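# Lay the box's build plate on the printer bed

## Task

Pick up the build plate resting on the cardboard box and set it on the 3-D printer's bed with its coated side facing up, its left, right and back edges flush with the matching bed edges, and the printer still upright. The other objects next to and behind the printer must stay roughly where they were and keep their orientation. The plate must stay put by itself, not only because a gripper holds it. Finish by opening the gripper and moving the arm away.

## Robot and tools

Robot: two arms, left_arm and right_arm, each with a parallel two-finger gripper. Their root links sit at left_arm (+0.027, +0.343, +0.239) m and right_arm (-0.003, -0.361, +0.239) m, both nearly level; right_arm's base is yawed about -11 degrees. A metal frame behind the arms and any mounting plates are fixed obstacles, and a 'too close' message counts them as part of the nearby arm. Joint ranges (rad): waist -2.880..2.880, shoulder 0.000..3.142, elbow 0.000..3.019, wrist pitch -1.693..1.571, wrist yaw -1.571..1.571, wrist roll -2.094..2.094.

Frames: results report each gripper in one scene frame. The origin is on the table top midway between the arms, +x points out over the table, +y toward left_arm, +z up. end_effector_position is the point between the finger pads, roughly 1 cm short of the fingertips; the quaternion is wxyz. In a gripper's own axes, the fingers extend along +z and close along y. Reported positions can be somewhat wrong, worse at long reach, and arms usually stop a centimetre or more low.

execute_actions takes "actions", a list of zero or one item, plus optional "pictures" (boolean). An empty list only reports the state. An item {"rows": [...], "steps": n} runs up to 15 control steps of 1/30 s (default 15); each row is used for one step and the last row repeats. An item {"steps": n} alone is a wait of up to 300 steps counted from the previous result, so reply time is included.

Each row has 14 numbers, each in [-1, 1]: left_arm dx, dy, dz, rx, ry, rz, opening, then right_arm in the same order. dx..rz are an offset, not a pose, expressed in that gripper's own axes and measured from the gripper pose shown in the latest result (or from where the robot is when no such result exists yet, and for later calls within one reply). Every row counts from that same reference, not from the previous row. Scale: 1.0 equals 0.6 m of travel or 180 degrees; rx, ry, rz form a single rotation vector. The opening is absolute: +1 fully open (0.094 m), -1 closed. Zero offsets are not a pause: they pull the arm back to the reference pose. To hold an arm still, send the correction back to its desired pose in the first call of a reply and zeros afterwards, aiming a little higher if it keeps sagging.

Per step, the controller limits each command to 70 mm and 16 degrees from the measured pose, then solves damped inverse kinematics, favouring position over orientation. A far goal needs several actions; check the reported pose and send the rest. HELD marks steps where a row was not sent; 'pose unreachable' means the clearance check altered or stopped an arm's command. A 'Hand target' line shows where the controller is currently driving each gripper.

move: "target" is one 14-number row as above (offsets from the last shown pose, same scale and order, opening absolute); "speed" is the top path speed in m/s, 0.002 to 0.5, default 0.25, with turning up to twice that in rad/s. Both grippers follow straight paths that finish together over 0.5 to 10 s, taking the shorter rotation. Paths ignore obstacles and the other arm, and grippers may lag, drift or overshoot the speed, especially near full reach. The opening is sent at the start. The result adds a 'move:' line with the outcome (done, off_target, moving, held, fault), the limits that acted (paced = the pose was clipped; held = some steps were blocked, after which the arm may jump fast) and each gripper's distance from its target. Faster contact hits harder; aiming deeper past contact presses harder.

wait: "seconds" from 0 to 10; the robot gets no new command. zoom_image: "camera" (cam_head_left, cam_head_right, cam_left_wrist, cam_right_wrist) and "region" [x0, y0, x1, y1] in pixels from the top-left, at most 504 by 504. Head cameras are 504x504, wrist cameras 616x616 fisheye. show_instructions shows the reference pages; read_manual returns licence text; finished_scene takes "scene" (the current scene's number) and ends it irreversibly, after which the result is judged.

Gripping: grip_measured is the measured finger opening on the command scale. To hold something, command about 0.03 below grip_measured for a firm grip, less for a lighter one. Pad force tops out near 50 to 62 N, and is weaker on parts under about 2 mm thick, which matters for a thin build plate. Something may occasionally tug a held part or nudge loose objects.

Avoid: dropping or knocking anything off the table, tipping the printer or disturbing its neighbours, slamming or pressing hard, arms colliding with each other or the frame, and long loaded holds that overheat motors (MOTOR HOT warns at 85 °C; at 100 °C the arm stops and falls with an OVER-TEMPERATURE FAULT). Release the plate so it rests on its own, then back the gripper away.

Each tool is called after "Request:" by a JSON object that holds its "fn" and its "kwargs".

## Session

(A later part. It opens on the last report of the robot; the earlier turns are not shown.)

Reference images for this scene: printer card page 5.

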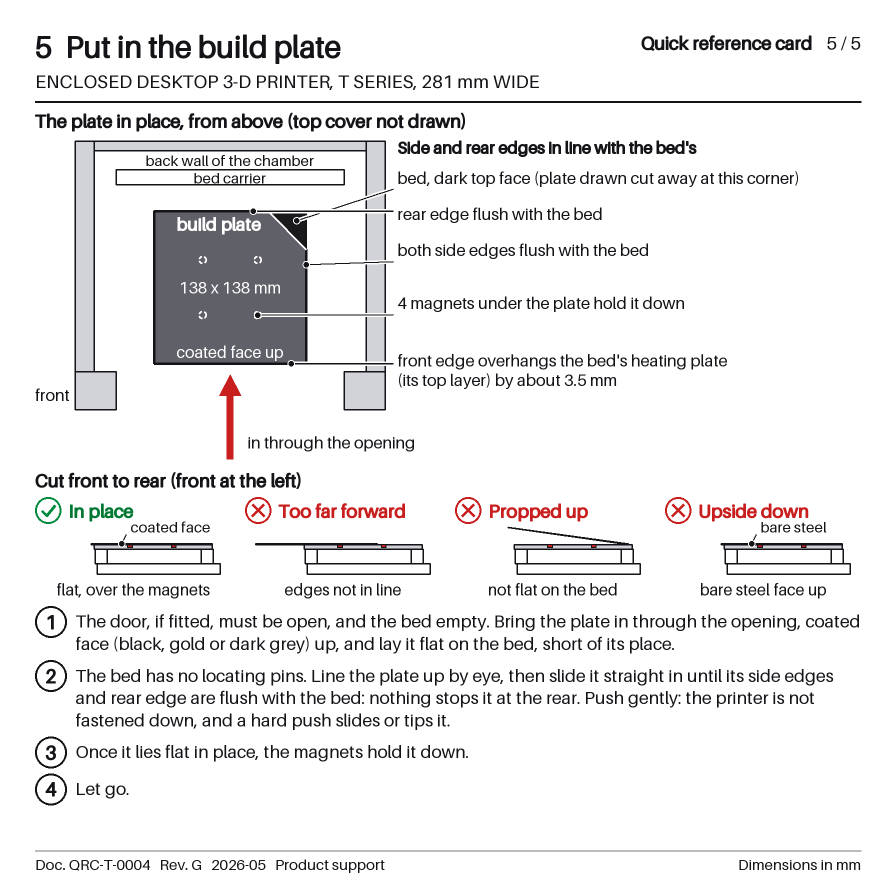

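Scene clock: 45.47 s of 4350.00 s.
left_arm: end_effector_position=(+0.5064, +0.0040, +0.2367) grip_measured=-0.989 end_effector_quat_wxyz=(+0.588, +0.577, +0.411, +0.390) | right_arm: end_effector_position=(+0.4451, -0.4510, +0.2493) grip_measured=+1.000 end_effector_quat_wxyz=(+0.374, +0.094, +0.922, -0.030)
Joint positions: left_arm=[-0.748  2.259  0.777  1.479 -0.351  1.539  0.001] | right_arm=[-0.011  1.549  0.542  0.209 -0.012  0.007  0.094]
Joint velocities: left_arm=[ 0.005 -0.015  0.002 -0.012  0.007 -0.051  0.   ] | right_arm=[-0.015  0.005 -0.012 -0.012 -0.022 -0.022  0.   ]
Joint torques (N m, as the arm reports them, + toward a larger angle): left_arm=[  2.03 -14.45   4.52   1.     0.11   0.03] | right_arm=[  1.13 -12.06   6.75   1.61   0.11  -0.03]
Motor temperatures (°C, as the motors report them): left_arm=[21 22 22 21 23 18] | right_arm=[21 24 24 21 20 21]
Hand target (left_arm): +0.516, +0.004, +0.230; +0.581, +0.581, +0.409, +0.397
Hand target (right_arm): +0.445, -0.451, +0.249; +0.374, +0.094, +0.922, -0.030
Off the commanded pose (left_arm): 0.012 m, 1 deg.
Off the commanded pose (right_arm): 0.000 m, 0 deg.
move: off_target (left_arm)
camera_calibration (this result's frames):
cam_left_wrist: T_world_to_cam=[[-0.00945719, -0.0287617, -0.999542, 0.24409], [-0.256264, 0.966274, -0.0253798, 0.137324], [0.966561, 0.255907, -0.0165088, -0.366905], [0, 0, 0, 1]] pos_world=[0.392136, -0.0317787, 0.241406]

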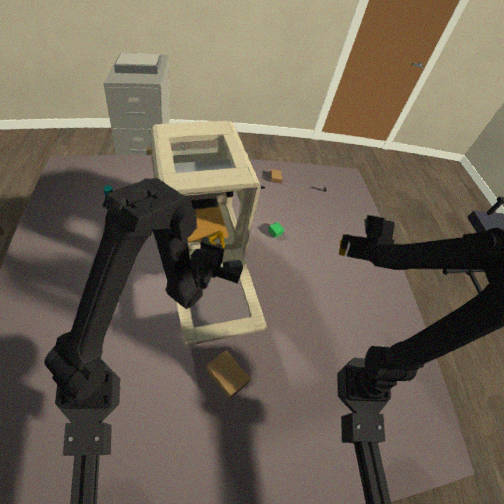

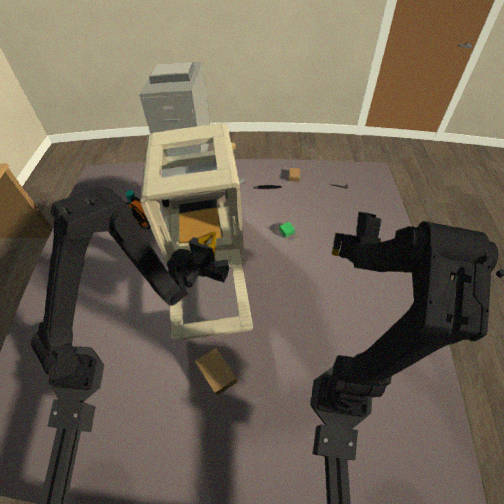

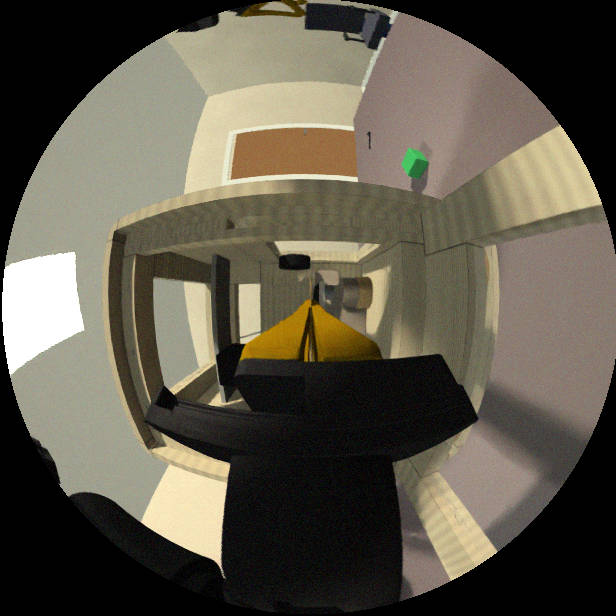

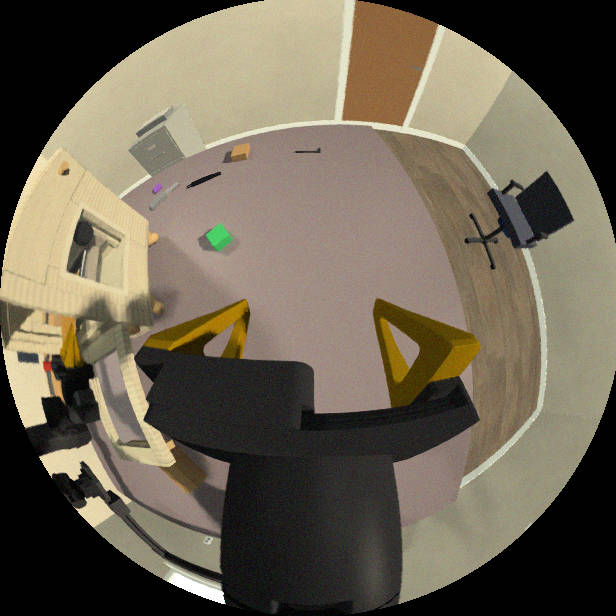

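Aligned; ~7 mm above at front. Lower slightly and release.

Request:
{"fn": "move", "kwargs": {"target": [0.016,-0.019,0.032,0,0,0.006,-1,0,0,0,0,0,0,1], "speed": 0.02}}

Request:
{"fn": "move", "kwargs": {"target": [0,0,0,0,0,0,-0.6,0,0,0,0,0,0,1]}}

Request:
{"fn": "move", "kwargs": {"target": [0,0,-0.14,0,0,0,-0.6,0,0,0,0,0,0,1], "speed": 0.08}}

Request:
{"fn": "move", "kwargs": {"target": [0.02,0,0,-0.13,0.13,-0.489,0.6,0,0,0,0,0,0,1]}}

Scene clock: 49.00 s of 4350.00 s.
left_arm: end_effector_position=(+0.5171, +0.0048, +0.2320) grip_measured=-0.989 end_effector_quat_wxyz=(+0.591, +0.578, +0.407, +0.389) | right_arm: end_effector_position=(+0.4451, -0.4510, +0.2493) grip_measured=+1.000 end_effector_quat_wxyz=(+0.374, +0.094, +0.922, -0.030)
Joint positions: left_arm=[-0.727  2.28   0.803  1.479 -0.32   1.542  0.001] | right_arm=[-0.011  1.549  0.542  0.209 -0.012  0.007  0.094]
Joint velocities: left_arm=[-0.005 -0.015  0.002 -0.002  0.081  0.007  0.   ] | right_arm=[ 0.005  0.005 -0.002 -0.022 -0.037 -0.022  0.   ]
Joint torques (N m, as the arm reports them, + toward a larger angle): left_arm=[  1.84 -13.72   4.59   1.09   0.19   0.  ] | right_arm=[  0.69 -12.83   6.71   1.81   0.09   0.01]
Motor temperatures (°C, as the motors report them): left_arm=[21 22 22 21 23 18] | right_arm=[21 24 24 21 20 21]
Hand target (left_arm): +0.527, +0.006, +0.225; +0.584, +0.581, +0.406, +0.396
Hand target (right_arm): +0.445, -0.451, +0.249; +0.374, +0.094, +0.922, -0.030
Off the commanded pose (left_arm): 0.013 m, 1 deg.
Off the commanded pose (right_arm): 0.000 m, 0 deg.
move: off_target (left_arm)
camera_calibration (this result's frames):
cam_left_wrist: T_world_to_cam=[[-0.00441336, -0.0289856, -0.99957, 0.236952], [-0.247272, 0.96857, -0.0269949, 0.134852], [0.968936, 0.247047, -0.011442, -0.379946], [0, 0, 0, 1]] pos_world=[0.402534, -0.0298805, 0.236144]

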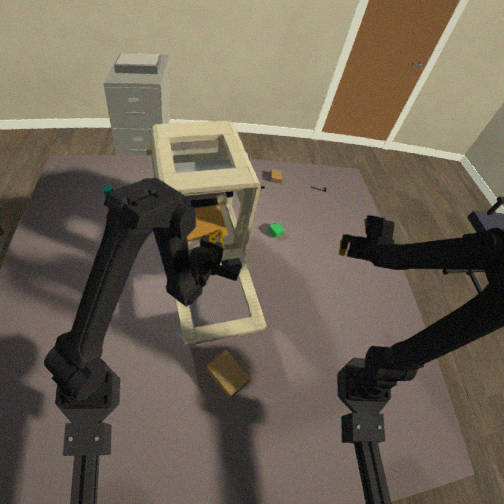

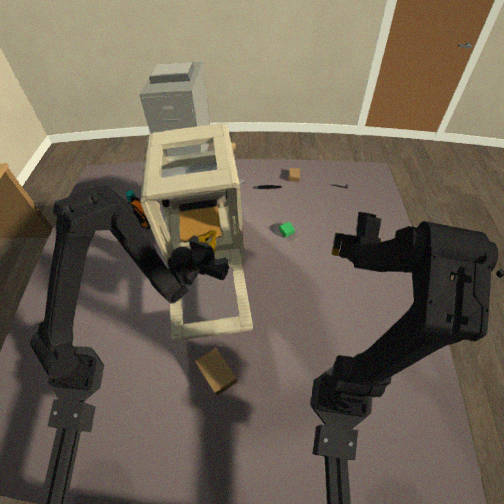

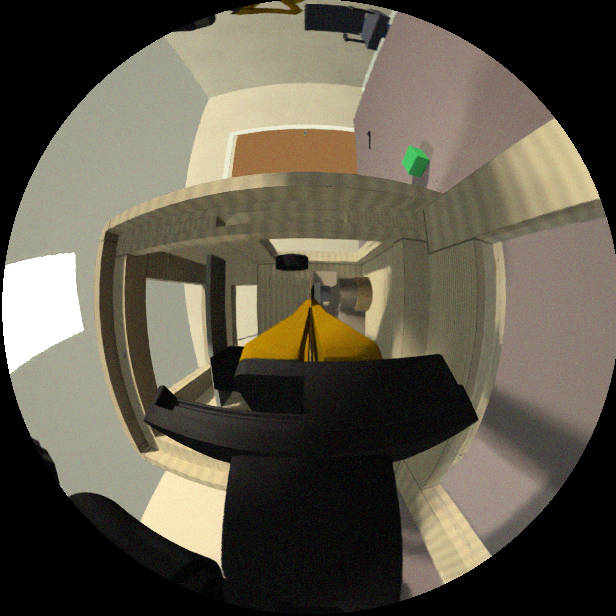

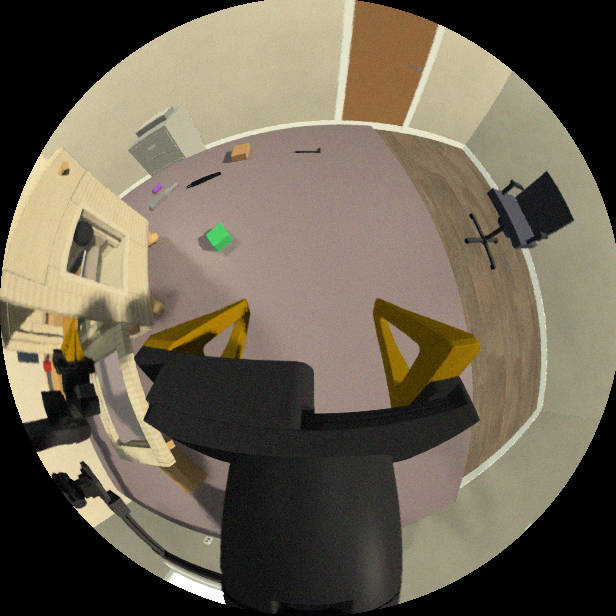

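Scene clock: 49.50 s of 4350.00 s.
left_arm: end_effector_position=(+0.5171, +0.0048, +0.2320) grip_measured=-0.602 end_effector_quat_wxyz=(+0.591, +0.578, +0.407, +0.389) | right_arm: end_effector_position=(+0.4451, -0.4510, +0.2493) grip_measured=+1.000 end_effector_quat_wxyz=(+0.374, +0.094, +0.922, -0.030)
Joint positions: left_arm=[-0.727  2.28   0.803  1.479 -0.32   1.542  0.019] | right_arm=[-0.011  1.549  0.542  0.209 -0.012  0.007  0.094]
Joint velocities: left_arm=[-0.005 -0.005 -0.007 -0.007  0.007  0.037  0.   ] | right_arm=[-0.015 -0.005  0.027  0.012 -0.066  0.007  0.   ]
Joint torques (N m, as the arm reports them, + toward a larger angle): left_arm=[  0.97 -15.69   2.56   1.48   0.01  -0.11] | right_arm=[  1.21 -11.75   6.75   1.72   0.08   0.  ]
Motor temperatures (°C, as the motors report them): left_arm=[21 22 22 21 23 18] | right_arm=[21 24 24 21 20 21]
Hand target (left_arm): +0.517, +0.005, +0.232; +0.591, +0.578, +0.407, +0.389
Hand target (right_arm): +0.445, -0.451, +0.249; +0.374, +0.094, +0.922, -0.030
Off the commanded pose (left_arm): 0.000 m, 0 deg.
Off the commanded pose (right_arm): 0.000 m, 0 deg.
move: done
camera_calibration (this result's frames):
cam_left_wrist: T_world_to_cam=[[-0.00441336, -0.0289856, -0.99957, 0.236952], [-0.247272, 0.96857, -0.0269949, 0.134852], [0.968936, 0.247047, -0.011442, -0.379946], [0, 0, 0, 1]] pos_world=[0.402534, -0.0298805, 0.236144]

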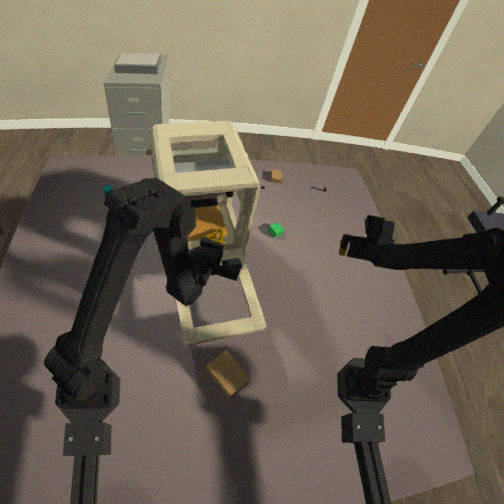

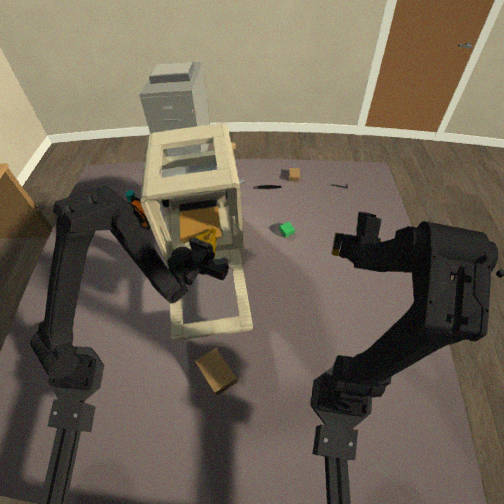

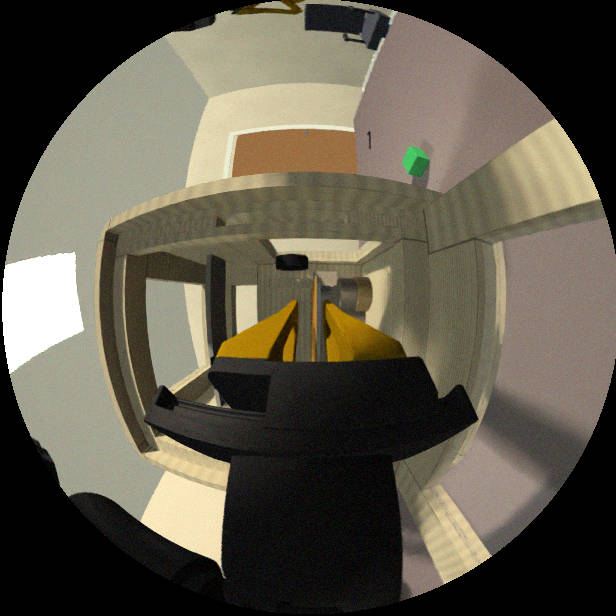

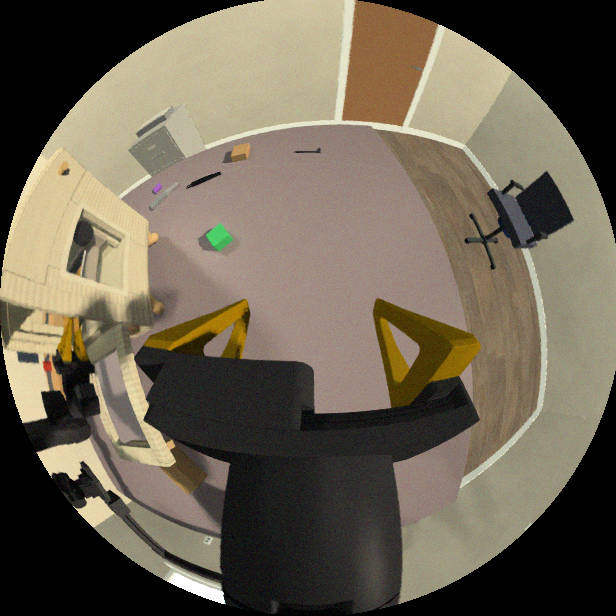

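Scene clock: 50.87 s of 4350.00 s.
left_arm: end_effector_position=(+0.4427, +0.0406, +0.2184) grip_measured=-0.602 end_effector_quat_wxyz=(+0.554, +0.608, +0.422, +0.382) | right_arm: end_effector_position=(+0.4451, -0.4510, +0.2493) grip_measured=+1.000 end_effector_quat_wxyz=(+0.374, +0.094, +0.922, -0.030)
Joint positions: left_arm=[-0.79   2.243  0.587  1.554 -0.398  1.53   0.019] | right_arm=[-0.011  1.549  0.542  0.209 -0.012  0.007  0.094]
Joint velocities: left_arm=[-0.005  0.005 -0.002 -0.027 -0.125 -0.007 -0.001] | right_arm=[ 0.005 -0.015  0.027  0.022 -0.066 -0.037  0.   ]
Joint torques (N m, as the arm reports them, + toward a larger angle): left_arm=[  0.05 -15.31   0.97   2.72  -0.17  -0.28] | right_arm=[  0.55 -12.33   6.75   1.72   0.12  -0.02]
Motor temperatures (°C, as the motors report them): left_arm=[21 22 22 21 23 18] | right_arm=[21 24 24 21 20 21]
Hand target (left_arm): +0.440, +0.036, +0.233; +0.572, +0.593, +0.421, +0.380
Hand target (right_arm): +0.445, -0.451, +0.249; +0.374, +0.094, +0.922, -0.030
Off the commanded pose (left_arm): 0.015 m, 6 deg.
Off the commanded pose (right_arm): 0.000 m, 0 deg.
joint sent to its limit (left arm) — the command would take joint 4 (wrist pitch) past its upper limit, so that joint was sent only as far as its limit.
move: off_target (left_arm)
camera_calibration (this result's frames):
cam_left_wrist: T_world_to_cam=[[-0.0835308, 0.0310583, -0.996021, 0.255835], [-0.259891, 0.964244, 0.0518631, 0.0699234], [0.962018, 0.263189, -0.0724723, -0.301063], [0, 0, 0, 1]] pos_world=[0.32917, 0.00386744, 0.229372]

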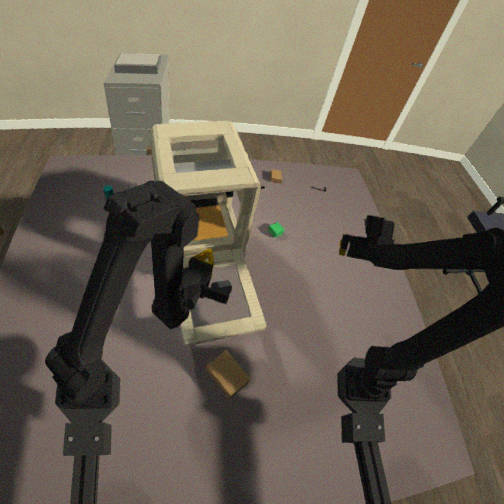

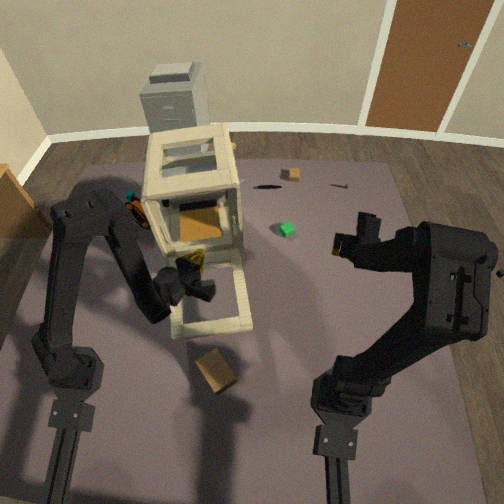

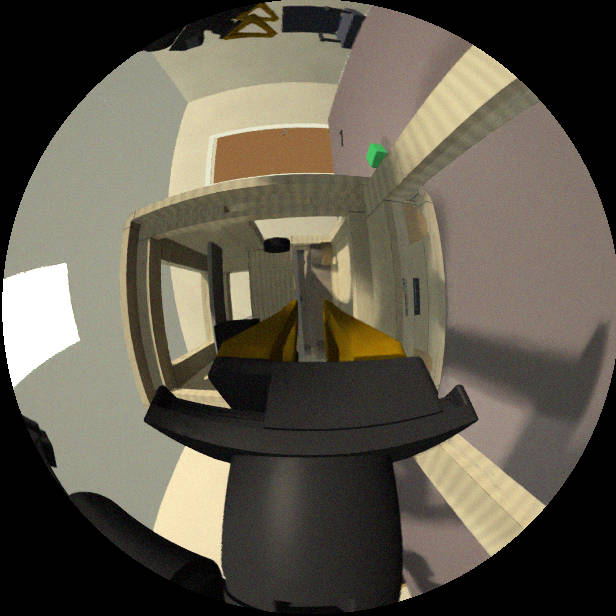

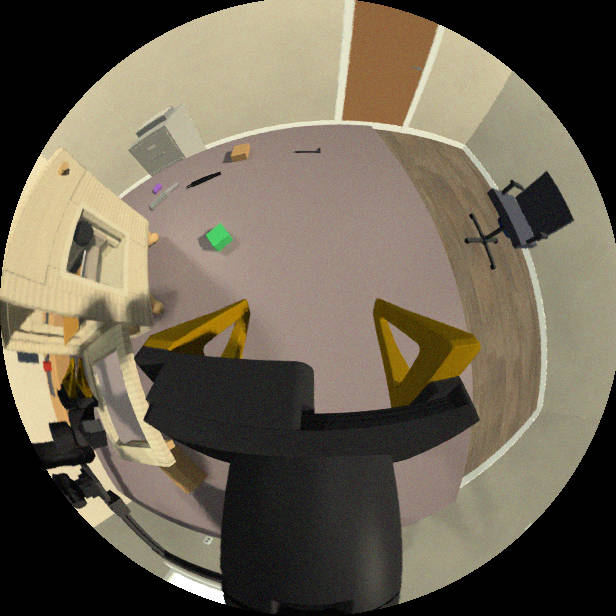

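Scene clock: 54.77 s of 4350.00 s.
left_arm: end_effector_position=(+0.4443, +0.0642, +0.2091) grip_measured=+0.599 end_effector_quat_wxyz=(+0.671, -0.039, +0.736, +0.082) | right_arm: end_effector_position=(+0.4451, -0.4510, +0.2493) grip_measured=+1.000 end_effector_quat_wxyz=(+0.374, +0.094, +0.922, -0.030)
Joint positions: left_arm=[-0.924  2.259  0.71   1.378 -1.059 -0.08   0.075] | right_arm=[-0.011  1.549  0.542  0.209 -0.012  0.007  0.094]
Joint velocities: left_arm=[-0.005 -0.015 -0.002 -0.012 -0.007  0.007 -0.   ] | right_arm=[-0.015 -0.005  0.007 -0.007  0.007  0.022  0.   ]
Joint torques (N m, as the arm reports them, + toward a larger angle): left_arm=[ -0.49 -15.23   2.92   0.62  -0.26  -0.22] | right_arm=[  0.65 -12.5    6.6    1.87   0.12   0.01]
Motor temperatures (°C, as the motors report them): left_arm=[21 22 22 21 23 18] | right_arm=[21 24 24 21 20 21]
Hand target (left_arm): +0.446, +0.052, +0.218; +0.676, -0.046, +0.732, +0.068
Hand target (right_arm): +0.445, -0.451, +0.249; +0.374, +0.094, +0.922, -0.030
Off the commanded pose (left_arm): 0.016 m, 2 deg.
Off the commanded pose (right_arm): 0.000 m, 0 deg.
move: off_target (left_arm)
camera_calibration (this result's frames):
cam_left_wrist: T_world_to_cam=[[0.172097, -0.982482, -0.0714948, 0.00418762], [-0.651183, -0.0590057, -0.756623, 0.456671], [0.73915, 0.176769, -0.649931, -0.0841795], [0, 0, 0, 1]] pos_world=[0.358877, 0.0459408, 0.291116]

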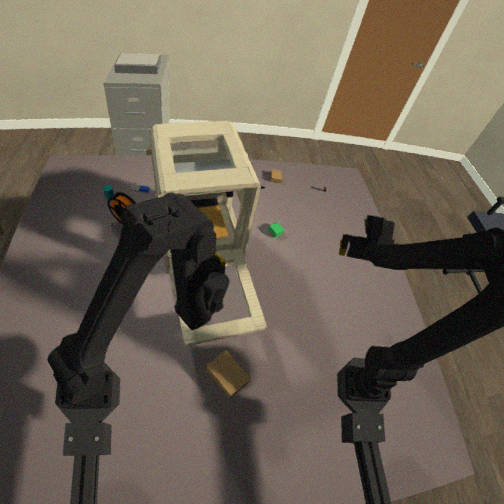

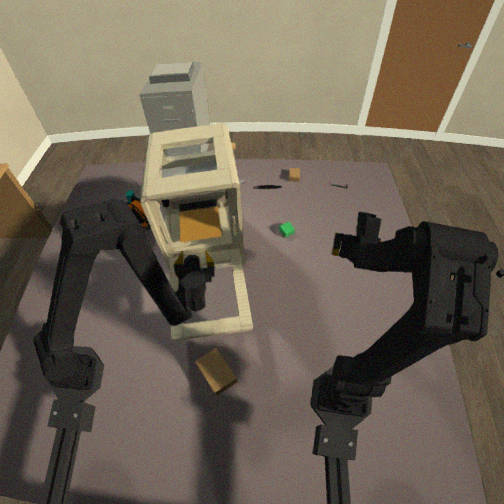

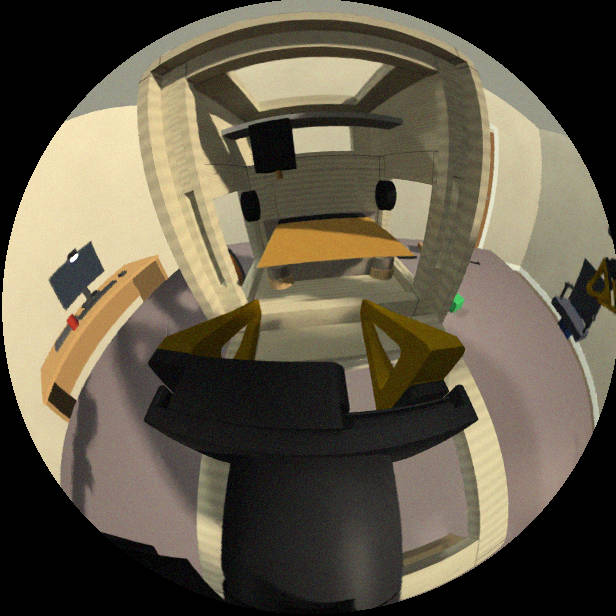

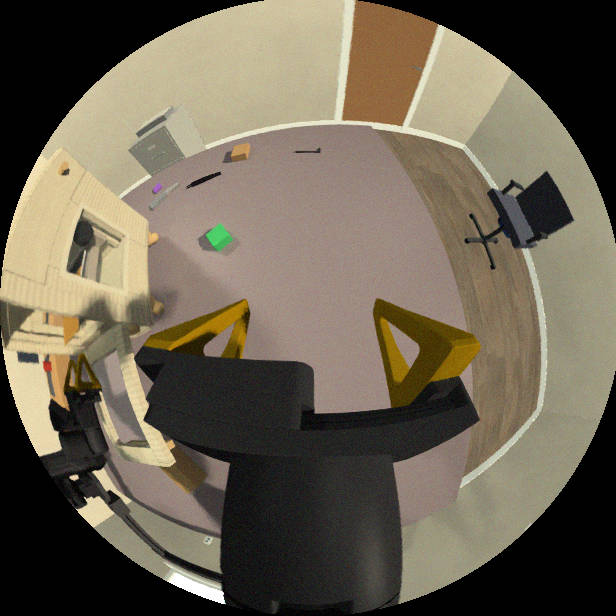

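Request:
{"fn": "move", "kwargs": {"target": [-0.06,-0.058,0.055,0,0,-0.032,0.6,0,0,0,0,0,0,1], "speed": 0.05}}

Request:
{"fn": "zoom_image", "kwargs": {"camera": "cam_left_wrist", "region": [209,190,409,340]}}

Scene clock: 57.60 s of 4350.00 s.
left_arm: end_effector_position=(+0.4738, +0.0361, +0.2265) grip_measured=+0.599 end_effector_quat_wxyz=(+0.670, -0.060, +0.738, +0.057) | right_arm: end_effector_position=(+0.4451, -0.4510, +0.2493) grip_measured=+1.000 end_effector_quat_wxyz=(+0.374, +0.094, +0.922, -0.030)
Joint positions: left_arm=[-0.91   2.205  0.797  1.223 -1.036 -0.157  0.075] | right_arm=[-0.011  1.549  0.542  0.209 -0.012  0.007  0.094]
Joint velocities: left_arm=[-0.015 -0.034  0.007 -0.017 -0.051 -0.022  0.001] | right_arm=[-0.005 -0.005 -0.002 -0.012 -0.022 -0.007  0.   ]
Joint torques (N m, as the arm reports them, + toward a larger angle): left_arm=[  1.63 -16.59   4.67   0.66   0.06  -0.17] | right_arm=[  0.83 -12.69   6.54   1.82   0.09   0.04]
Motor temperatures (°C, as the motors report them): left_arm=[21 22 22 21 23 18] | right_arm=[21 24 24 21 20 21]
Hand target (left_arm): +0.486, +0.033, +0.239; +0.675, -0.075, +0.733, +0.048
Hand target (right_arm): +0.445, -0.451, +0.249; +0.374, +0.094, +0.922, -0.030
Off the commanded pose (left_arm): 0.018 m, 2 deg.
Off the commanded pose (right_arm): 0.000 m, 0 deg.
move: off_target (left_arm)
camera_calibration (this result's frames):
cam_left_wrist: T_world_to_cam=[[0.170291, -0.985375, -0.00610583, -0.041104], [-0.651115, -0.107869, -0.751275, 0.48801], [0.739629, 0.131911, -0.659961, -0.0860688], [0, 0, 0, 1]] pos_world=[0.388409, 0.0234918, 0.309577]

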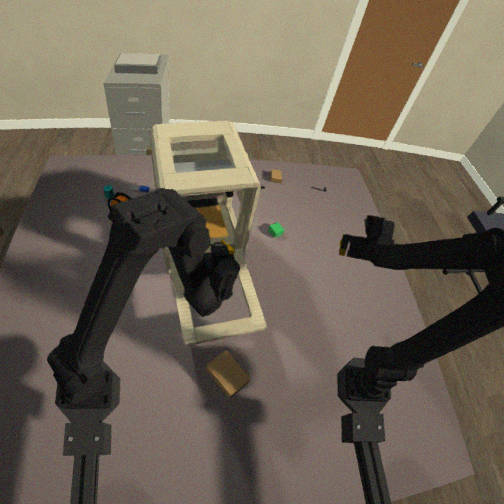

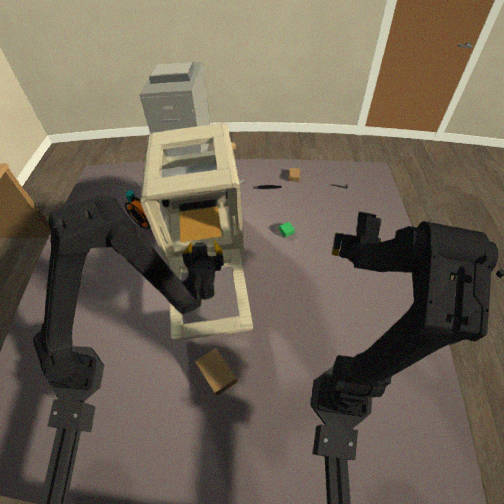

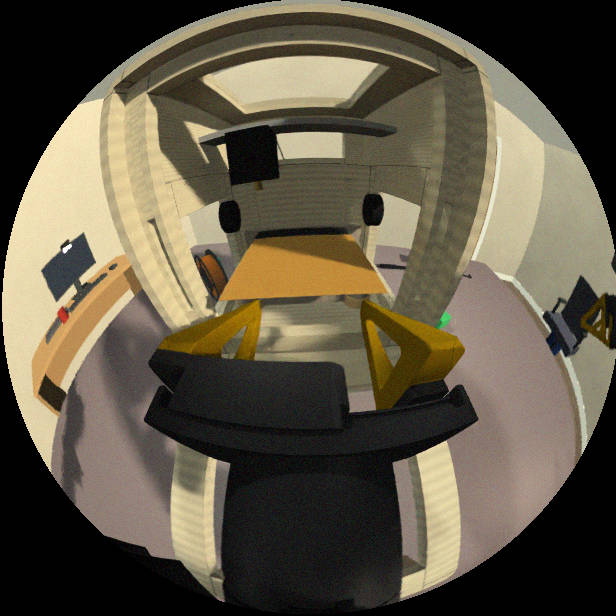

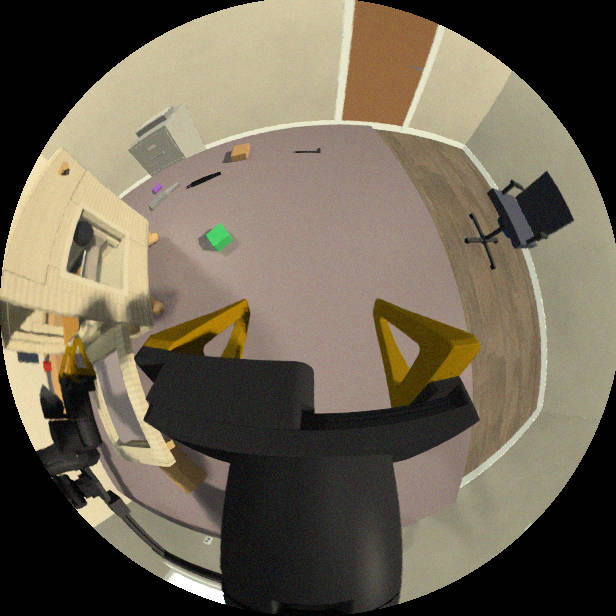

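Region (209, 190, 409, 340) of cam_left_wrist's 616x616 image, scaled by 2.520, with more detail than that image has; it fills the top 378 rows of this view, and the rest is white.

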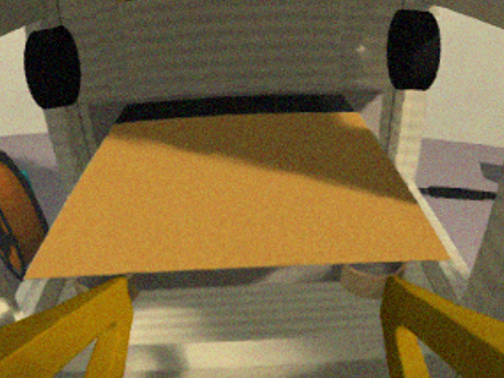

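Request:
{"fn": "move", "kwargs": {"target": [-0.02,0.012,0.075,-0.016,0,-0.012,0.6,0,0,0,0,0,0,1], "speed": 0.015}}

Request:
{"fn": "zoom_image", "kwargs": {"camera": "cam_left_wrist", "region": [199,190,419,340]}}

Scene clock: 62.77 s of 4350.00 s.
left_arm: end_effector_position=(+0.5050, +0.0521, +0.2277) grip_measured=+0.599 end_effector_quat_wxyz=(+0.666, -0.078, +0.739, +0.067) | right_arm: end_effector_position=(+0.4451, -0.4510, +0.2493) grip_measured=+1.000 end_effector_quat_wxyz=(+0.374, +0.094, +0.922, -0.030)
Joint positions: left_arm=[-0.841  2.205  0.836  1.179 -1.007 -0.165  0.075] | right_arm=[-0.011  1.549  0.542  0.209 -0.012  0.007  0.094]
Joint velocities: left_arm=[-0.005 -0.005 -0.012  0.002 -0.037 -0.022  0.001] | right_arm=[ 0.005 -0.005  0.017  0.007  0.022 -0.037  0.   ]
Joint torques (N m, as the arm reports them, + toward a larger angle): left_arm=[  1.55 -16.55   5.34   0.65   0.02  -0.24] | right_arm=[  0.69 -12.64   6.68   1.6    0.11  -0.01]
Motor temperatures (°C, as the motors report them): left_arm=[21 22 22 21 23 18] | right_arm=[21 24 25 21 20 21]
Hand target (left_arm): +0.518, +0.050, +0.234; +0.670, -0.091, +0.735, +0.063
Hand target (right_arm): +0.445, -0.451, +0.249; +0.374, +0.094, +0.922, -0.030
Off the commanded pose (left_arm): 0.015 m, 2 deg.
Off the commanded pose (right_arm): 0.000 m, 0 deg.
move: off_target (left_arm)
camera_calibration (this result's frames):
cam_left_wrist: T_world_to_cam=[[0.210134, -0.977672, 0.000966215, -0.0528574], [-0.650156, -0.140478, -0.746702, 0.51104], [0.730165, 0.156279, -0.665158, -0.105736], [0, 0, 0, 1]] pos_world=[0.420568, 0.0366368, 0.311314]

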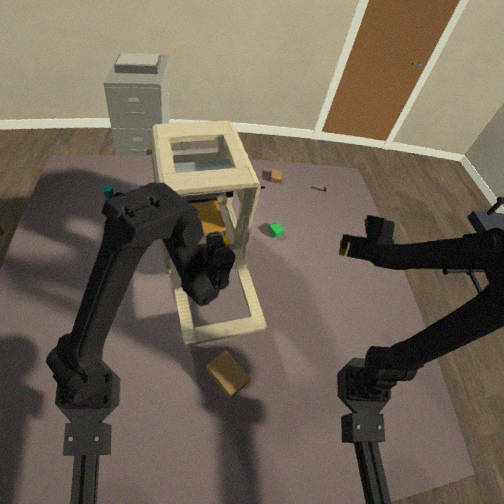

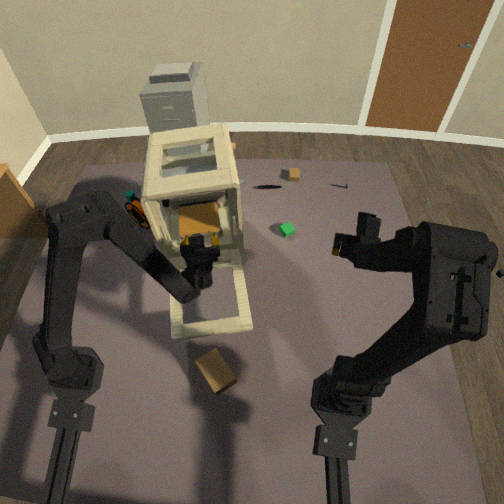

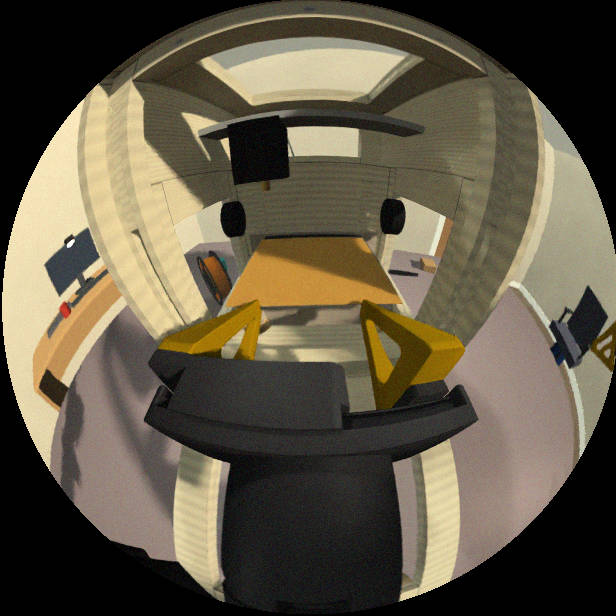

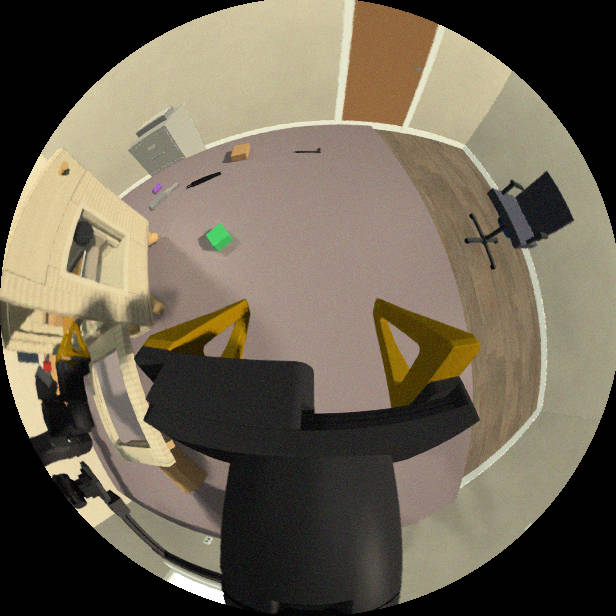

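Region (199, 190, 419, 340) of cam_left_wrist's 616x616 image, scaled by 2.291, with more detail than that image has; it fills the top 344 rows of this view, and the rest is white.

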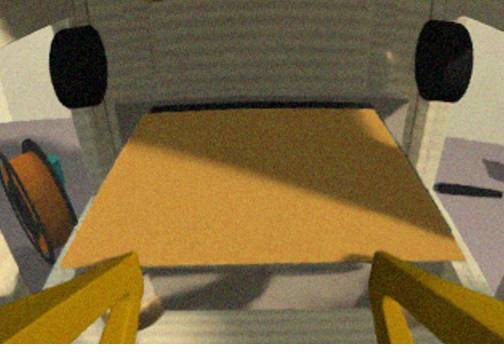

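Request:
{"fn": "move", "kwargs": {"target": [-0.014,-0.013,0.032,-0.002,0,-0.008,0.6,0,0,0,0,0,0,1], "speed": 0.012}}

Request:
{"fn": "zoom_image", "kwargs": {"camera": "cam_left_wrist", "region": [219,210,409,320]}}

Scene clock: 66.43 s of 4350.00 s.
left_arm: end_effector_position=(+0.5123, +0.0509, +0.2267) grip_measured=+0.599 end_effector_quat_wxyz=(+0.663, -0.076, +0.742, +0.067) | right_arm: end_effector_position=(+0.4451, -0.4510, +0.2493) grip_measured=+1.000 end_effector_quat_wxyz=(+0.374, +0.094, +0.922, -0.030)
Joint positions: left_arm=[-0.83   2.205  0.852  1.152 -0.993 -0.17   0.075] | right_arm=[-0.011  1.549  0.542  0.209 -0.012  0.007  0.094]
Joint velocities: left_arm=[ 0.015 -0.015  0.022  0.002  0.037 -0.022  0.   ] | right_arm=[-0.005  0.005  0.002 -0.027 -0.037 -0.007  0.   ]
Joint torques (N m, as the arm reports them, + toward a larger angle): left_arm=[  2.19 -15.8    5.15   0.64   0.02  -0.18] | right_arm=[  0.72 -12.83   6.73   1.65   0.12  -0.01]
Motor temperatures (°C, as the motors report them): left_arm=[21 22 23 21 23 18] | right_arm=[21 24 25 21 20 21]
Hand target (left_arm): +0.526, +0.049, +0.234; +0.667, -0.089, +0.737, +0.061
Hand target (right_arm): +0.445, -0.451, +0.249; +0.374, +0.094, +0.922, -0.030
Off the commanded pose (left_arm): 0.016 m, 2 deg.
Off the commanded pose (right_arm): 0.000 m, 0 deg.
move: off_target (left_arm)
camera_calibration (this result's frames):
cam_left_wrist: T_world_to_cam=[[0.207533, -0.978226, -0.00204114, -0.0534929], [-0.656957, -0.137828, -0.741222, 0.517043], [0.724802, 0.155169, -0.671256, -0.107397], [0, 0, 0, 1]] pos_world=[0.428618, 0.0355996, 0.311043]

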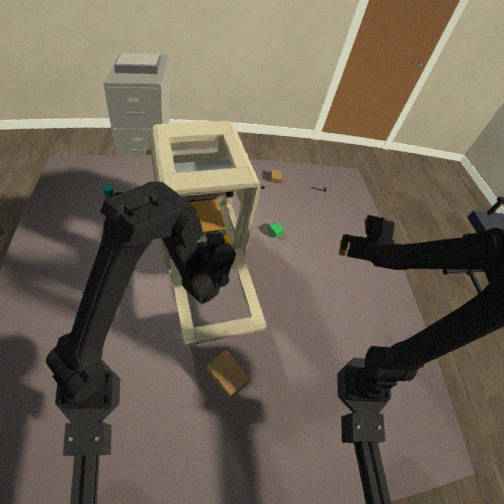

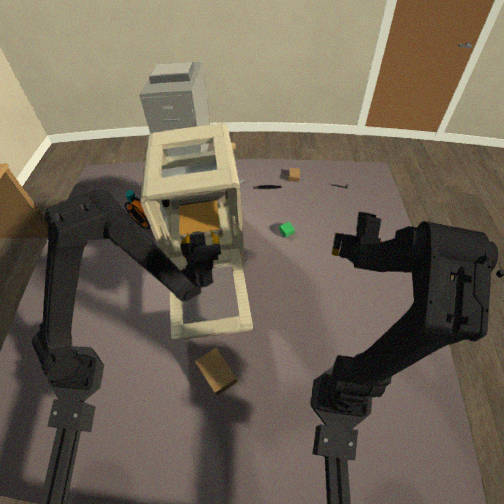

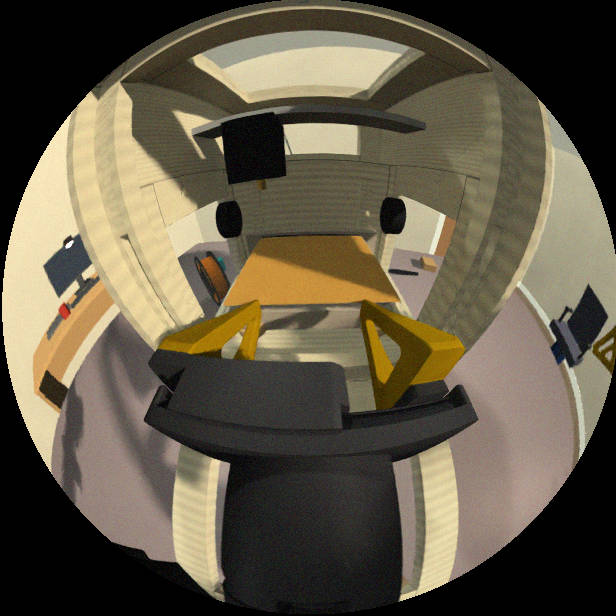

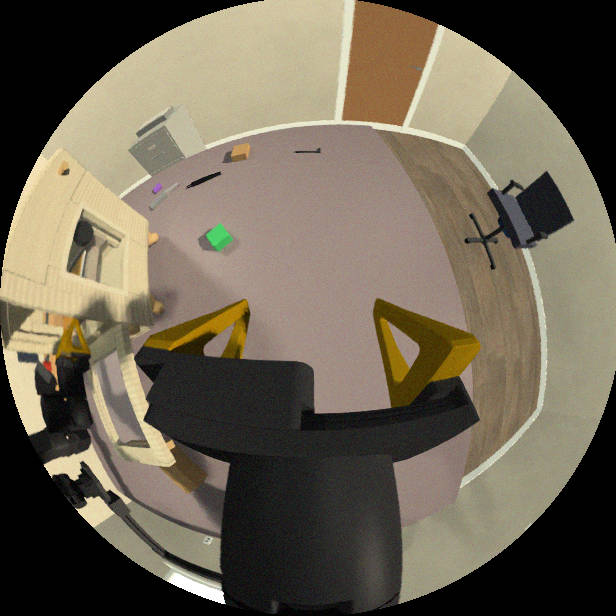

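Region (219, 210, 409, 320) of cam_left_wrist's 616x616 image, scaled by 2.653, with more detail than that image has; it fills the top 292 rows of this view, and the rest is white.

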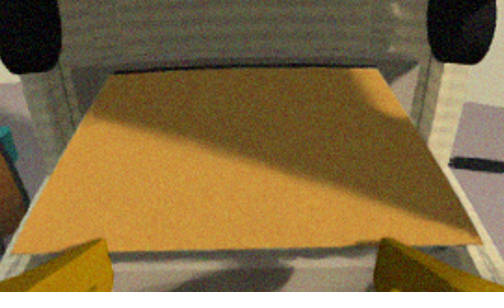

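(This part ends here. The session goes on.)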